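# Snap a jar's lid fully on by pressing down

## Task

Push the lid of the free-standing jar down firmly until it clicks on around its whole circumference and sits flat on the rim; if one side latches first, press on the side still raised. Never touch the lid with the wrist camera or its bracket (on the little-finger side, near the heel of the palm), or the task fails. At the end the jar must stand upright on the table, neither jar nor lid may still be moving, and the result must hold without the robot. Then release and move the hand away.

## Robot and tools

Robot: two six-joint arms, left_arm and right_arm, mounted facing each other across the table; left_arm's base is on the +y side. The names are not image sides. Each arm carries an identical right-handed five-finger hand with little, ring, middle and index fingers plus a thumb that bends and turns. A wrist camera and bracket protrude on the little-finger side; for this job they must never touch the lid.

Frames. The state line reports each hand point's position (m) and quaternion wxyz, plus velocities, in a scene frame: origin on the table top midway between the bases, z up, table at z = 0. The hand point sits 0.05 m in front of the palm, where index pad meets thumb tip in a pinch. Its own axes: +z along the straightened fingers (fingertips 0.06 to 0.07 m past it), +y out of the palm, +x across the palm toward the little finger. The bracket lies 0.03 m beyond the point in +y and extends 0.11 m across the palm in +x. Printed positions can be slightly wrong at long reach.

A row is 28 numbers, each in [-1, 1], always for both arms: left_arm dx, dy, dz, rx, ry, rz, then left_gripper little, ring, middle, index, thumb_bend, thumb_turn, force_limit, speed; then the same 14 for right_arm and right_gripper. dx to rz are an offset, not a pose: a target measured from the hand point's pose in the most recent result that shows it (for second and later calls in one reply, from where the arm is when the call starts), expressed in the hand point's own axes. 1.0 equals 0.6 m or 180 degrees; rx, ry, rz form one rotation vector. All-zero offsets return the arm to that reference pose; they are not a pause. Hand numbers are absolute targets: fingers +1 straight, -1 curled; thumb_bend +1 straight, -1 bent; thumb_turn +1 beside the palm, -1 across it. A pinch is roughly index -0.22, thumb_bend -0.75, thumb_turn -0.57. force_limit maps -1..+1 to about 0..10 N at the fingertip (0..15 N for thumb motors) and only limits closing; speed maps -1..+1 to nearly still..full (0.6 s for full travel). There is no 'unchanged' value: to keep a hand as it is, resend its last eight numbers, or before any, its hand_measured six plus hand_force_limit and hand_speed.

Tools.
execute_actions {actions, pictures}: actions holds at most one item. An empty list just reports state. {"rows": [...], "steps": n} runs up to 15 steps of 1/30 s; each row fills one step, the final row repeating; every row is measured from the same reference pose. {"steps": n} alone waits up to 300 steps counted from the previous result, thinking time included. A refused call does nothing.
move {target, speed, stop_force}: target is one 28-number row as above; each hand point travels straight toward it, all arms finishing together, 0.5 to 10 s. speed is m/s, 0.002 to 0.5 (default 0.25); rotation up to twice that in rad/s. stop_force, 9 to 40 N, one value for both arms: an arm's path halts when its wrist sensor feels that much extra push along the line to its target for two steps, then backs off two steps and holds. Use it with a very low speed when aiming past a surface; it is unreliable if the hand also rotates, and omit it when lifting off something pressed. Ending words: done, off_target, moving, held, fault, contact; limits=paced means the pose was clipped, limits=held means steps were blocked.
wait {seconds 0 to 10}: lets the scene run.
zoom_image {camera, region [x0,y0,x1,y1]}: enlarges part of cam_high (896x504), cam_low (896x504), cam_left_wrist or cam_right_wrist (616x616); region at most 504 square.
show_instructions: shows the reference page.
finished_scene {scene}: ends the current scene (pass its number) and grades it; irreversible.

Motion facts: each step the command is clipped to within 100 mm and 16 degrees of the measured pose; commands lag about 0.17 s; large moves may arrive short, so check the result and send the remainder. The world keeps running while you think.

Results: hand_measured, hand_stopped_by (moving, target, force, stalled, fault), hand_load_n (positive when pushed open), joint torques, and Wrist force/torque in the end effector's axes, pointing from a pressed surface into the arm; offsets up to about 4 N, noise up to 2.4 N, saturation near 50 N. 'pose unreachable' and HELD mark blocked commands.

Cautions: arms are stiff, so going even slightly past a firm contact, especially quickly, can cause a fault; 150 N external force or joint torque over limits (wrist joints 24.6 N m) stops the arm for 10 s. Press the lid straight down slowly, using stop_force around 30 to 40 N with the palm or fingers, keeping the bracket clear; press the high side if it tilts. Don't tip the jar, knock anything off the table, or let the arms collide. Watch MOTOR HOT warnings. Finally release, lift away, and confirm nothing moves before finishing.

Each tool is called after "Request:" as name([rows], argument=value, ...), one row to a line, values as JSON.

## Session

Request:
execute_actions(actions=[])

Scene clock: 0.00 s of 5400.00 s.
left_arm: end_effector_position=(+0.3276, +0.5357, +0.4777) hand_measured=(+1.000, +1.000, +1.000, +1.000, +1.000, +1.000) hand_load_n=(+0.0, +0.0, +0.0, +0.0, +0.0, +0.0) hand_stopped_by=(target, target, target, target, target, target) hand_force_limit=0.00 hand_speed=-0.80 end_effector_quat_wxyz=(+0.008, +0.267, +0.964, +0.005) end_effector_velocity=(-0.000, +0.000, +0.000) end_effector_angular_velocity=(+0.001, +0.001, +0.001) | right_arm: end_effector_position=(+0.0859, -0.2219, +0.4822) hand_measured=(+1.000, +1.000, +1.000, +1.000, +1.000, +1.000) hand_load_n=(+0.0, +0.0, +0.0, +0.0, +0.0, +0.0) hand_stopped_by=(target, target, target, target, target, target) hand_force_limit=0.00 hand_speed=-0.80 end_effector_quat_wxyz=(-0.007, -0.366, +0.930, +0.012) end_effector_velocity=(-0.001, -0.000, +0.001) end_effector_angular_velocity=(-0.000, +0.001, -0.000)
Joint positions: left_arm=[ 0.551 -1.75   1.366  1.946  1.554 -1.886] | right_arm=[-1.204 -1.698  1.318  1.963  1.547 -1.868]
Joint velocities: left_arm=[ 0.     0.    -0.001  0.001  0.    -0.001] | right_arm=[ 0.    -0.001 -0.     0.002 -0.     0.001]
Joint torques (N m, as the arm reports them, + toward a larger angle): no reading
Motor temperatures (°C, as the motors report them): left_arm=[25 26 24 31 29 33] | right_arm=[27 25 26 32 31 37]
Wrist force (N, on the end effector, along its own x y z axes, offset not removed): no reading
Wrist torque (N m, same axes, about the end effector's origin, offset not removed): no reading
Hand target (left_arm): +0.328, +0.536, +0.478; +0.008, +0.267, +0.964, +0.005
Hand target (right_arm): +0.086, -0.222, +0.482; -0.007, -0.366, +0.930, +0.012

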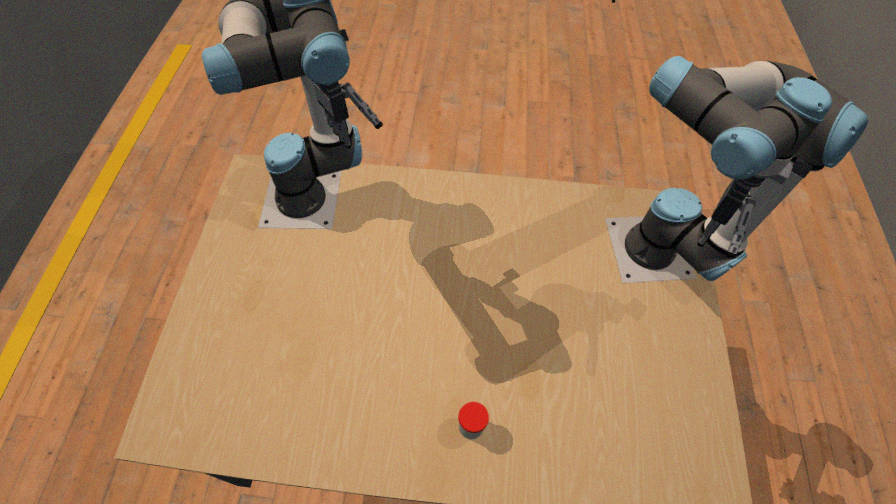

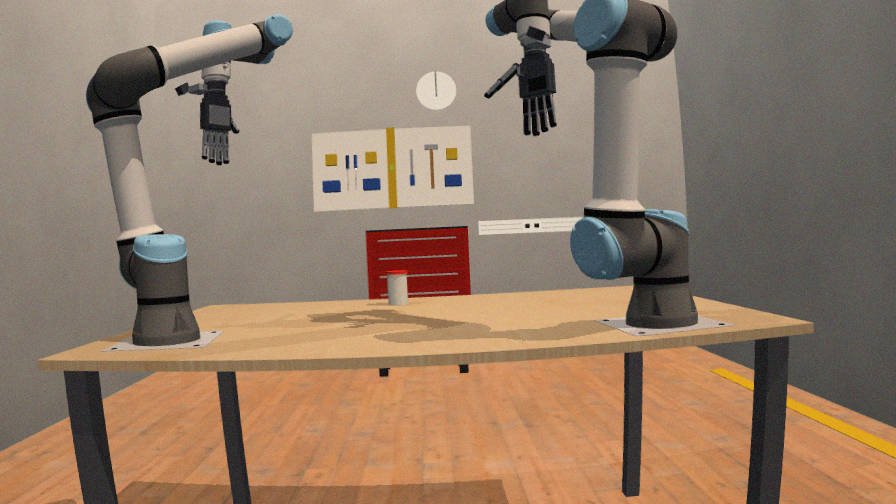

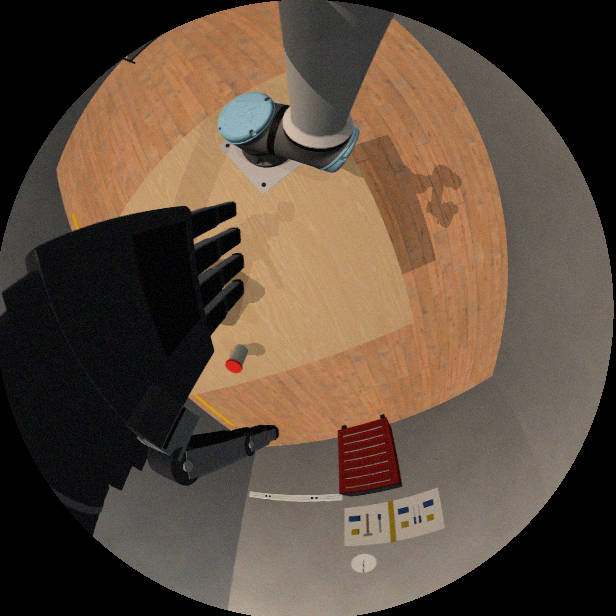

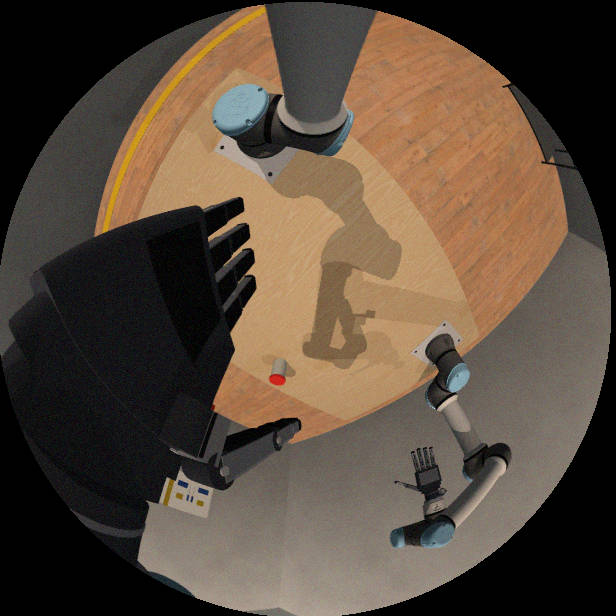

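Request:
move(target=[-0.8675,-0.512,0.434,-0.3385,-0.441,0.439,1,1,1,1,1,1,0,-0.8,0,0,0,0,0,0,1,1,1,1,1,1,0,-0.8], speed=0.45)

Request:
zoom_image(camera="cam_low", region=[320,230,460,320])

Request:
zoom_image(camera="cam_high", region=[400,350,560,470])

Scene clock: 7.43 s of 5400.00 s.
left_arm: end_effector_position=(+0.6204, +0.0057, +0.2206) hand_measured=(+1.000, +1.000, +1.000, +1.000, +1.000, +1.000) hand_load_n=(+0.0, +0.0, +0.0, +0.0, +0.0, +0.0) hand_stopped_by=(target, target, target, target, target, target) hand_force_limit=0.00 hand_speed=-0.80 end_effector_quat_wxyz=(+0.653, +0.652, +0.273, +0.270) end_effector_velocity=(+0.001, -0.002, -0.001) end_effector_angular_velocity=(+0.000, -0.003, -0.008) | right_arm: end_effector_position=(+0.0859, -0.2219, +0.4822) hand_measured=(+1.000, +1.000, +1.000, +1.000, +1.000, +1.000) hand_load_n=(+0.0, +0.0, +0.0, +0.0, +0.0, +0.0) hand_stopped_by=(target, target, target, target, target, target) hand_force_limit=0.00 hand_speed=-0.80 end_effector_quat_wxyz=(-0.007, -0.366, +0.930, +0.012) end_effector_velocity=(+0.000, +0.000, +0.000) end_effector_angular_velocity=(+0.001, -0.004, +0.001)
Joint positions: left_arm=[ 0.471 -0.984  1.696 -0.713  1.417 -0.003] | right_arm=[-1.204 -1.698  1.318  1.963  1.547 -1.868]
Joint velocities: left_arm=[ 0.004  0.007 -0.006 -0.003  0.011  0.003] | right_arm=[ 0.    -0.001 -0.002 -0.002  0.    -0.   ]
Joint torques (N m, as the arm reports them, + toward a larger angle): left_arm=[ 14.69 -29.93 -24.89  -2.95   3.01   2.51] | right_arm=[ -1.08 -12.77 -13.52   2.17   0.05  -0.05]
Motor temperatures (°C, as the motors report them): left_arm=[25 26 24 31 29 33] | right_arm=[27 25 26 32 31 37]
Wrist force (N, on the end effector, along its own x y z axes, offset not removed): left_arm=[0.1 1.4 0.3] | right_arm=[-3.0 -3.6 -0.8]
Wrist torque (N m, same axes, about the end effector's origin, offset not removed): left_arm=[0.26 -0.08 -0.13] | right_arm=[-0.10 0.72 -0.45]
Hand target (left_arm): +0.621, +0.005, +0.221; +0.654, +0.652, +0.272, +0.270
Hand target (right_arm): +0.086, -0.222, +0.482; -0.007, -0.366, +0.930, +0.012
Off the commanded pose (left_arm): 0.001 m, 0 deg.
Off the commanded pose (right_arm): 0.000 m, 0 deg.
After step 90, 1.10 s passed at rest.
move: done; limits=paced

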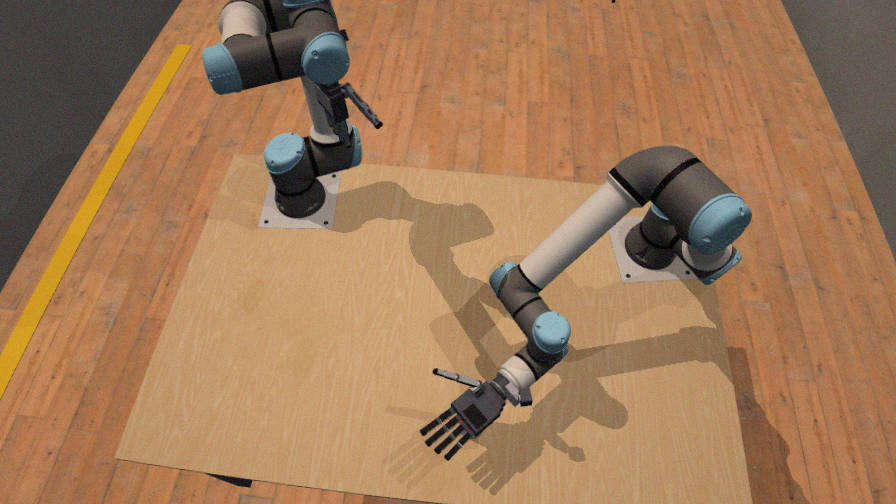

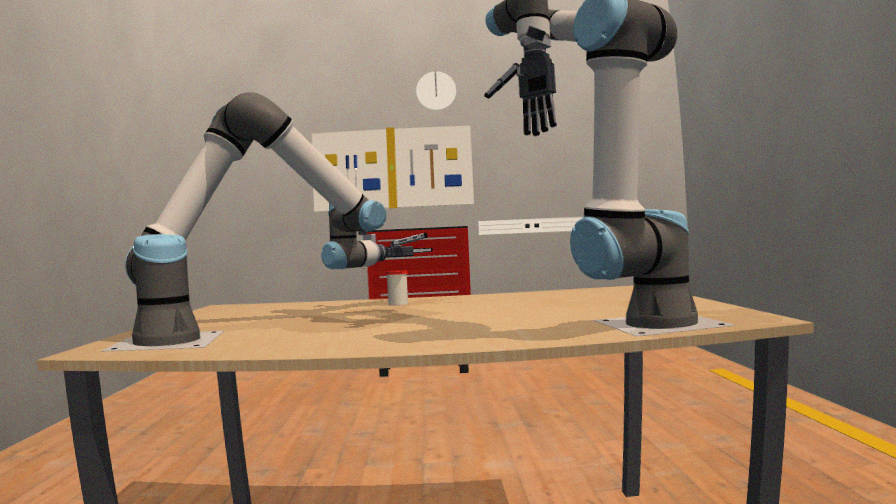

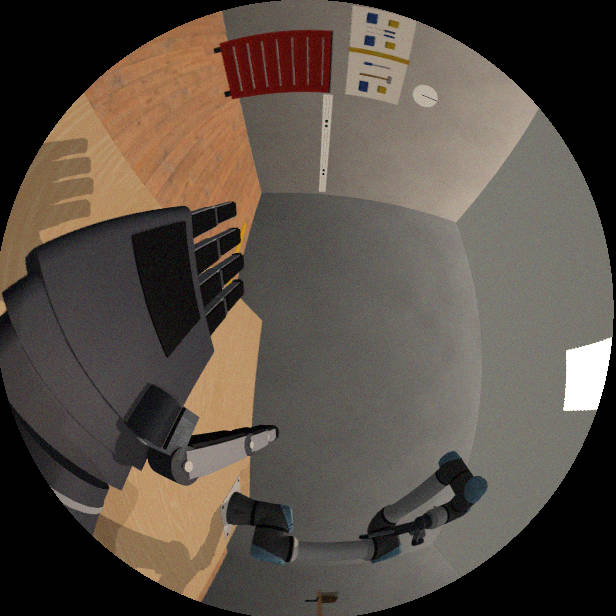

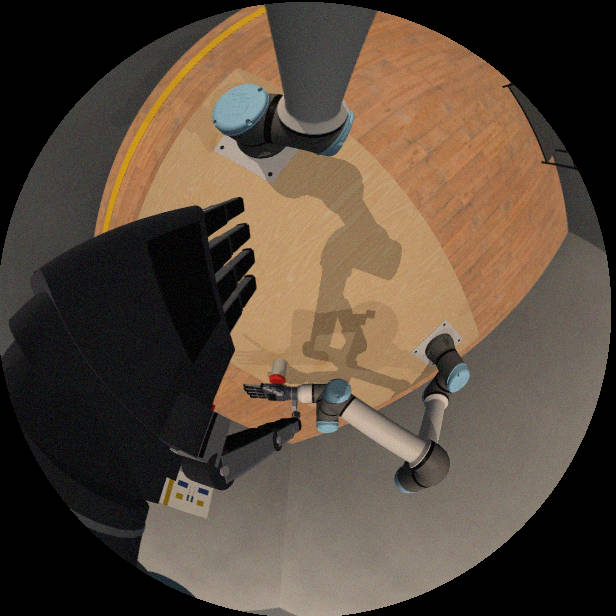

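Region (320, 230, 460, 320) of cam_low's 896x504 image, scaled by 3.600, with more detail than that image has; it fills the top 324 rows of this view, and the rest is white.

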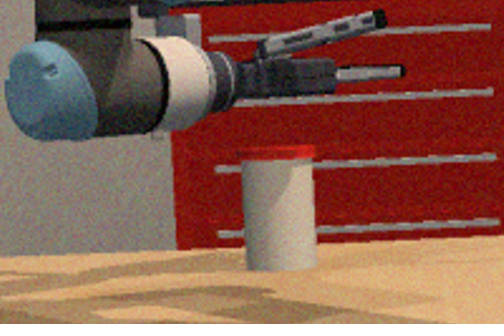

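Region (400, 350, 560, 470) of cam_high's 896x504 image, scaled by 3.150, with more detail than that image has; it fills the top 378 rows of this view, and the rest is white.

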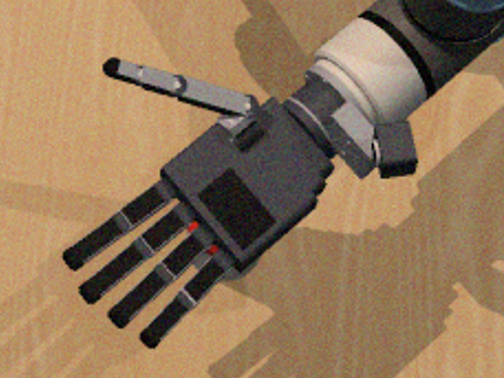

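Request:
move(target=[-0.004,-0.062,0,0,0,0.001,1,1,1,1,1,1,0,-0.8,0,0,0,0,0,0,1,1,1,1,1,1,0,-0.8], speed=0.08)

Request:
move(target=[0,-0.04,0,0,0,0,1,1,1,1,1,1,0,-0.8,0,0,0,0,0,0,1,1,1,1,1,1,0,-0.8], speed=0.004, stop_force=40)

Request:
zoom_image(camera="cam_low", region=[320,230,460,320])

Scene clock: 10.20 s of 5400.00 s.
left_arm: end_effector_position=(+0.6186, +0.0039, +0.1838) hand_measured=(+1.000, +1.000, +1.000, +1.000, +1.000, +1.000) hand_load_n=(+0.0, +0.0, +0.0, +0.0, +0.0, +0.0) hand_stopped_by=(target, target, target, target, target, target) hand_force_limit=0.00 hand_speed=-0.80 end_effector_quat_wxyz=(+0.653, +0.653, +0.272, +0.271) end_effector_velocity=(-0.000, -0.001, -0.002) end_effector_angular_velocity=(+0.000, -0.001, -0.001) | right_arm: end_effector_position=(+0.0859, -0.2219, +0.4822) hand_measured=(+1.000, +1.000, +1.000, +1.000, +1.000, +1.000) hand_load_n=(+0.0, +0.0, +0.0, +0.0, +0.0, +0.0) hand_stopped_by=(target, target, target, target, target, target) hand_force_limit=0.00 hand_speed=-0.80 end_effector_quat_wxyz=(-0.007, -0.366, +0.930, +0.012) end_effector_velocity=(-0.001, -0.000, +0.000) end_effector_angular_velocity=(-0.000, +0.000, +0.001)
Joint positions: left_arm=[ 0.466 -0.925  1.714 -0.79   1.413 -0.   ] | right_arm=[-1.204 -1.698  1.318  1.963  1.547 -1.868]
Joint velocities: left_arm=[-0.001  0.005  0.    -0.005 -0.     0.001] | right_arm=[ 0.001 -0.001 -0.     0.001  0.     0.   ]
Joint torques (N m, as the arm reports them, + toward a larger angle): left_arm=[-12.09 -31.18  -9.03  -2.95  -2.96   2.2 ] | right_arm=[ -1.08 -12.37 -13.05   2.23   0.01  -0.07]
Motor temperatures (°C, as the motors report them): left_arm=[25 26 24 31 29 33] | right_arm=[27 25 26 32 31 37]
Wrist force (N, on the end effector, along its own x y z axes, offset not removed): left_arm=[-2.4 1.5 0.0] | right_arm=[0.1 -3.1 0.9]
Wrist torque (N m, same axes, about the end effector's origin, offset not removed): left_arm=[0.30 0.28 -0.10] | right_arm=[-0.18 0.20 -0.11]
Hand target (left_arm): +0.619, +0.004, +0.183; +0.653, +0.653, +0.272, +0.272
Hand target (right_arm): +0.086, -0.222, +0.482; -0.007, -0.366, +0.930, +0.012
Off the commanded pose (left_arm): 0.000 m, 0 deg.
Off the commanded pose (right_arm): 0.000 m, 0 deg.
move: done

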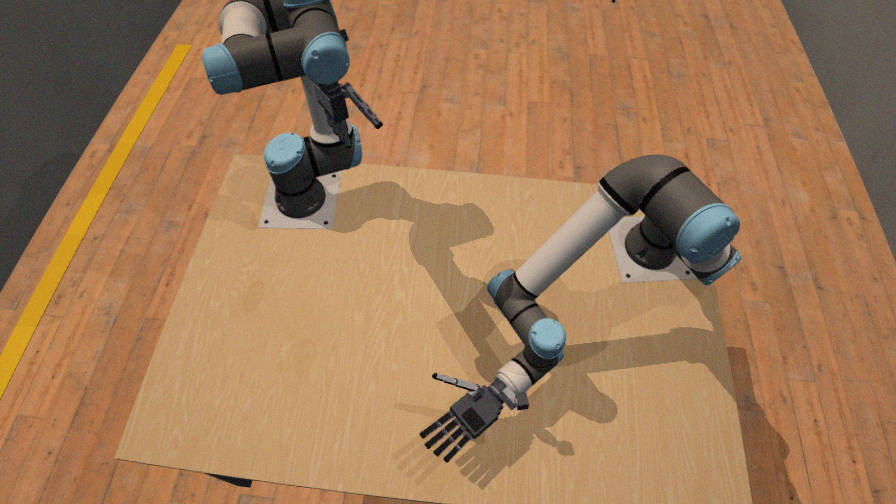

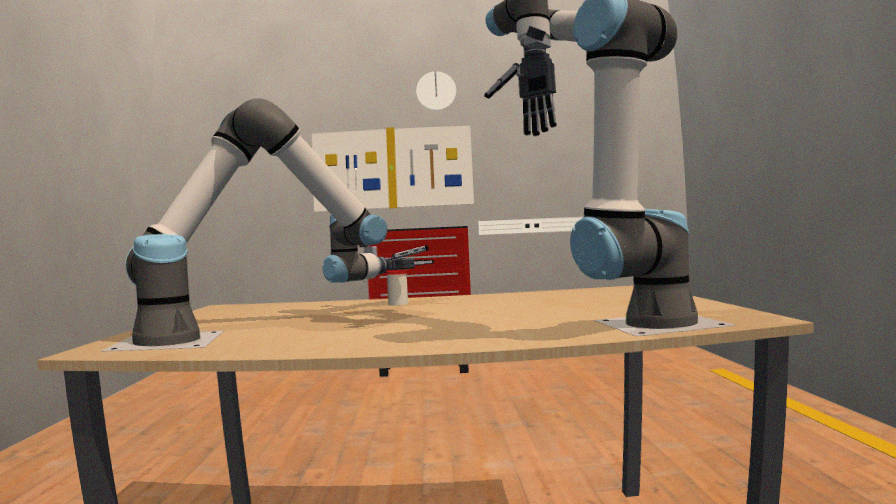

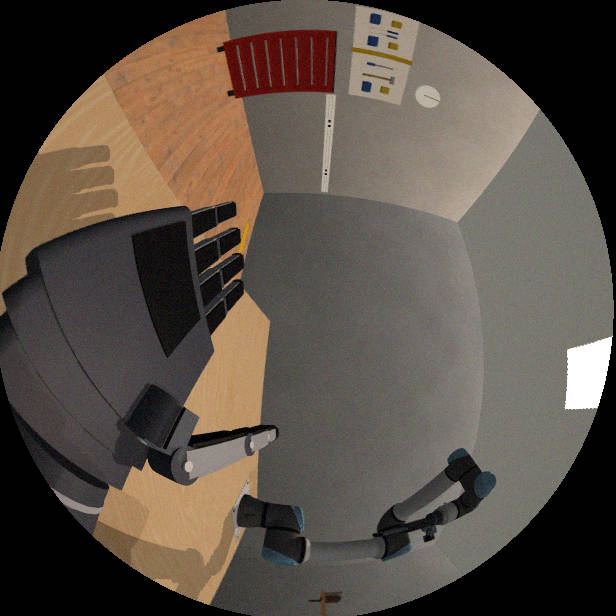

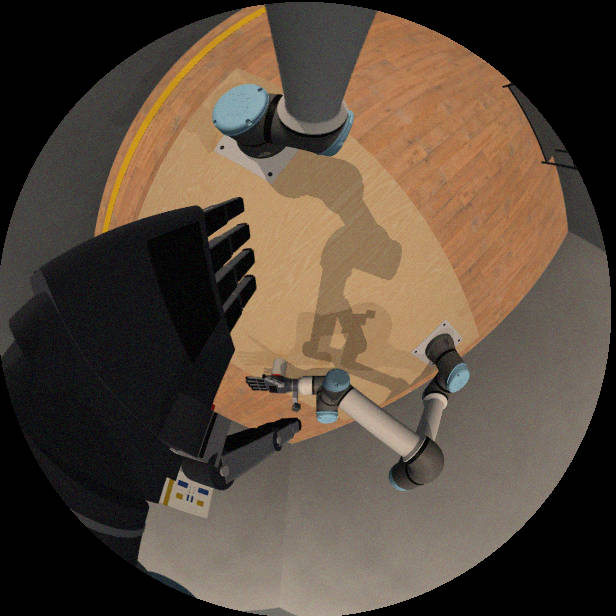

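Scene clock: 13.23 s of 5400.00 s.
left_arm: end_effector_position=(+0.6187, +0.0039, +0.1734) hand_measured=(+1.000, +1.000, +1.000, +1.000, +1.000, +1.000) hand_load_n=(+0.0, +0.0, +0.0, +0.0, +0.0, +0.0) hand_stopped_by=(target, target, target, target, target, target) hand_force_limit=0.00 hand_speed=-0.80 end_effector_quat_wxyz=(+0.653, +0.653, +0.272, +0.272) end_effector_velocity=(-0.001, -0.000, -0.000) end_effector_angular_velocity=(+0.004, +0.003, -0.001) | right_arm: end_effector_position=(+0.0859, -0.2219, +0.4822) hand_measured=(+1.000, +1.000, +1.000, +1.000, +1.000, +1.000) hand_load_n=(+0.0, +0.0, +0.0, +0.0, +0.0, +0.0) hand_stopped_by=(target, target, target, target, target, target) hand_force_limit=0.00 hand_speed=-0.80 end_effector_quat_wxyz=(-0.007, -0.366, +0.930, +0.012) end_effector_velocity=(-0.000, -0.000, +0.000) end_effector_angular_velocity=(+0.000, -0.001, +0.001)
Joint positions: left_arm=[ 0.466 -0.907  1.718 -0.812  1.413 -0.   ] | right_arm=[-1.204 -1.698  1.318  1.963  1.547 -1.868]
Joint velocities: left_arm=[-0.001 -0.002 -0.     0.007 -0.    -0.   ] | right_arm=[ 0.001 -0.001 -0.001  0.     0.    -0.   ]
Joint torques (N m, as the arm reports them, + toward a larger angle): left_arm=[ -1.02 -19.46   4.67   7.48   1.6    0.08] | right_arm=[ -0.05 -11.92 -13.56   2.35   0.03   0.1 ]
Motor temperatures (°C, as the motors report them): left_arm=[25 26 24 31 29 33] | right_arm=[27 25 26 32 31 37]
Wrist force (N, on the end effector, along its own x y z axes, offset not removed): left_arm=[-0.1 50.0 -18.5] | right_arm=[-1.0 -7.0 0.5]
Wrist torque (N m, same axes, about the end effector's origin, offset not removed): left_arm=[4.64 0.62 1.57] | right_arm=[-0.83 0.50 -0.28]
Hand target (left_arm): +0.619, +0.004, +0.174; +0.653, +0.653, +0.272, +0.272
Hand target (right_arm): +0.086, -0.222, +0.482; -0.007, -0.366, +0.930, +0.012
Off the commanded pose (left_arm): 0.014 m, 0 deg.
Off the commanded pose (right_arm): 0.000 m, 0 deg.
move: contact (left_arm)

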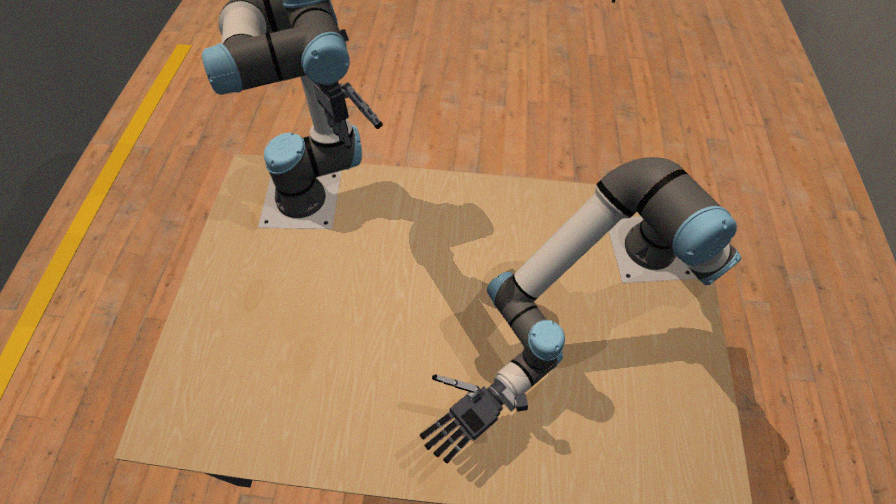

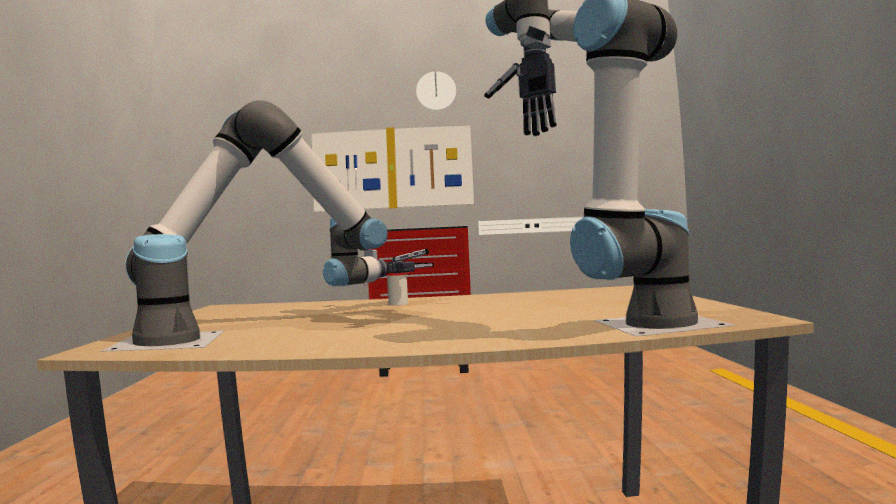

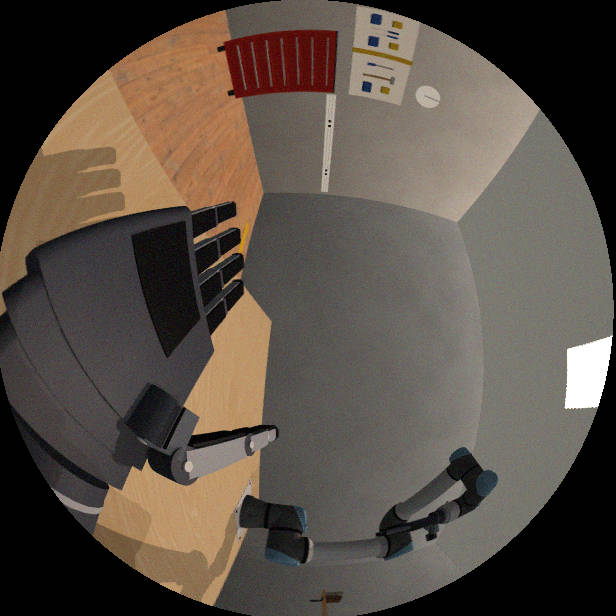

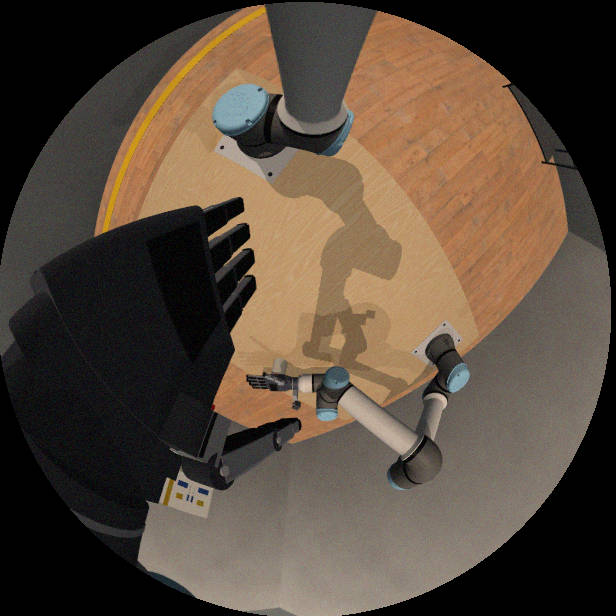

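Region (320, 230, 460, 320) of cam_low's 896x504 image, scaled by 3.600, with more detail than that image has; it fills the top 324 rows of this view, and the rest is white.

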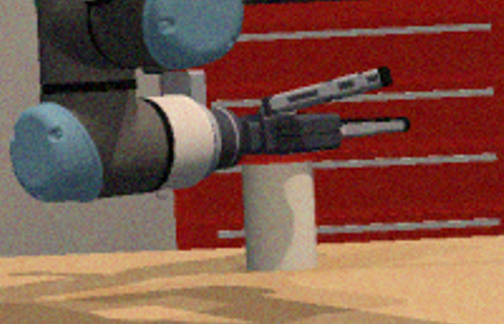

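The readings match the seated signature from scene 1. I'll lift and check that the lid stays down.

Request:
move(target=[0,0.3,-0.1,0,0,0,1,1,1,1,1,1,0,-0.8,0,0,0,0,0,0,1,1,1,1,1,1,0,-0.8])

Request:
zoom_image(camera="cam_low", region=[320,230,460,320])

Request:
zoom_image(camera="cam_low", region=[375,262,420,310])

Scene clock: 16.67 s of 5400.00 s.
left_arm: end_effector_position=(+0.5761, +0.0462, +0.3530) hand_measured=(+1.000, +1.000, +1.000, +1.000, +1.000, +1.000) hand_load_n=(+0.0, +0.0, +0.0, +0.0, +0.0, +0.0) hand_stopped_by=(target, target, target, target, target, target) hand_force_limit=0.00 hand_speed=-0.80 end_effector_quat_wxyz=(+0.653, +0.653, +0.272, +0.272) end_effector_velocity=(-0.001, +0.000, +0.003) end_effector_angular_velocity=(+0.000, +0.001, -0.000) | right_arm: end_effector_position=(+0.0859, -0.2219, +0.4822) hand_measured=(+1.000, +1.000, +1.000, +1.000, +1.000, +1.000) hand_load_n=(+0.0, +0.0, +0.0, +0.0, +0.0, +0.0) hand_stopped_by=(target, target, target, target, target, target) hand_force_limit=0.00 hand_speed=-0.80 end_effector_quat_wxyz=(-0.007, -0.366, +0.930, +0.012) end_effector_velocity=(-0.000, -0.000, +0.000) end_effector_angular_velocity=(-0.001, +0.002, -0.002)
Joint positions: left_arm=[ 0.446 -1.283  1.754 -0.471  1.393 -0.   ] | right_arm=[-1.204 -1.698  1.318  1.963  1.547 -1.868]
Joint velocities: left_arm=[-0.001 -0.005 -0.001  0.007 -0.001 -0.001] | right_arm=[-0.     0.     0.     0.001 -0.     0.001]
Joint torques (N m, as the arm reports them, + toward a larger angle): left_arm=[-12.19 -46.7  -29.11  -0.1   -2.83  -2.25] | right_arm=[ -0.6  -12.06 -13.59   2.2    0.    -0.08]
Motor temperatures (°C, as the motors report them): left_arm=[25 26 24 31 29 33] | right_arm=[27 25 26 32 31 37]
Wrist force (N, on the end effector, along its own x y z axes, offset not removed): left_arm=[-0.9 1.1 0.6] | right_arm=[-0.7 -5.8 0.3]
Wrist torque (N m, same axes, about the end effector's origin, offset not removed): left_arm=[0.15 0.18 -0.06] | right_arm=[-0.53 0.34 -0.28]
Hand target (left_arm): +0.576, +0.046, +0.353; +0.653, +0.653, +0.272, +0.272
Hand target (right_arm): +0.086, -0.222, +0.482; -0.007, -0.366, +0.930, +0.012
Off the commanded pose (left_arm): 0.000 m, 0 deg.
Off the commanded pose (right_arm): 0.000 m, 0 deg.
move: done

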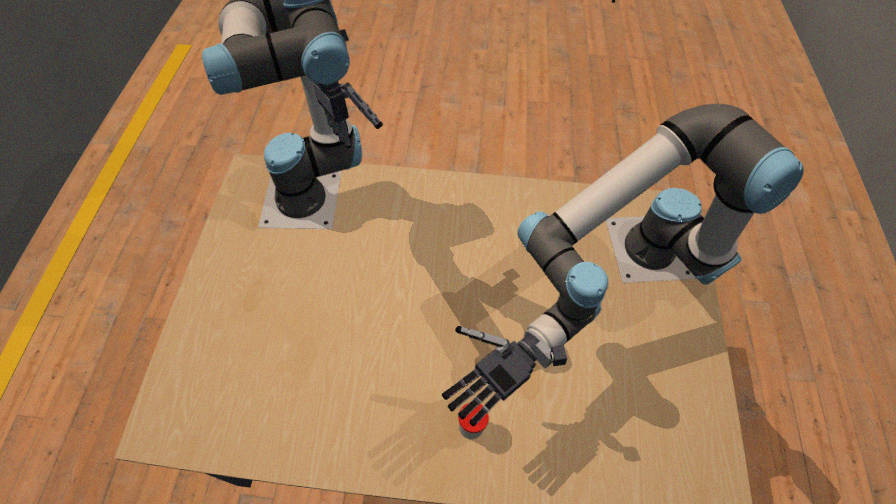

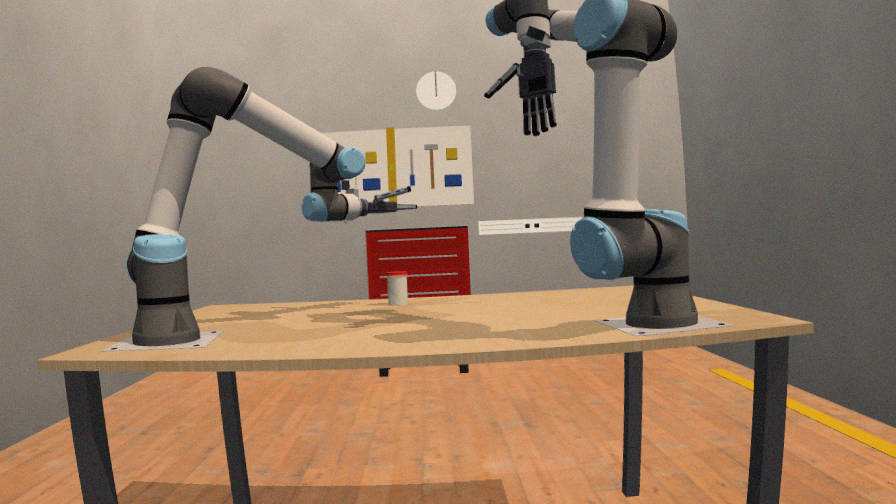

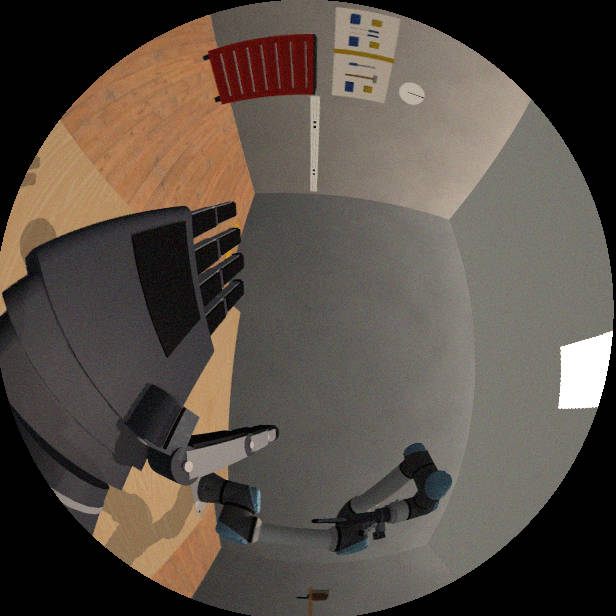

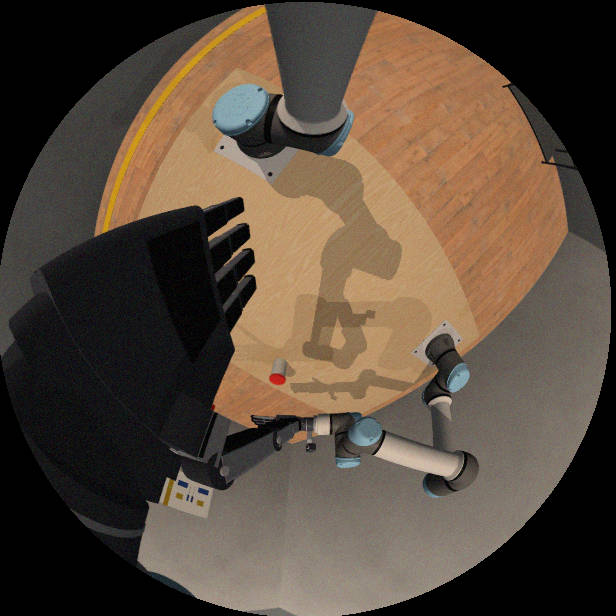

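Region (320, 230, 460, 320) of cam_low's 896x504 image, scaled by 3.600, with more detail than that image has; it fills the top 324 rows of this view, and the rest is white.

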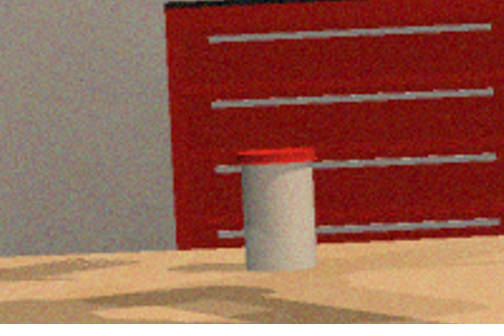

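Region (375, 262, 420, 310) of cam_low's 896x504 image, scaled by 10.500, with more detail than that image has; it fills the left 472 columns of this view, and the rest is white.

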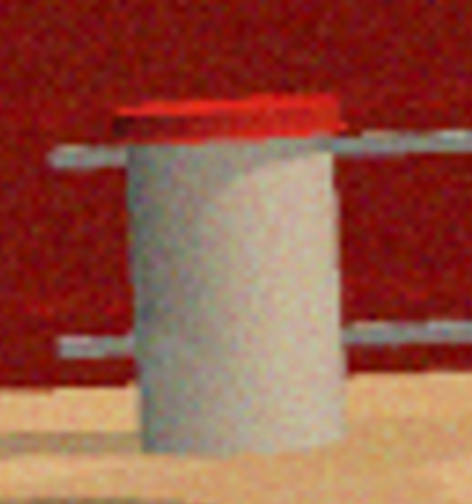

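The lid stays about 3 mm lower than before and is level.

Request:
finished_scene(scene=2)

The scene is finished: the task was done.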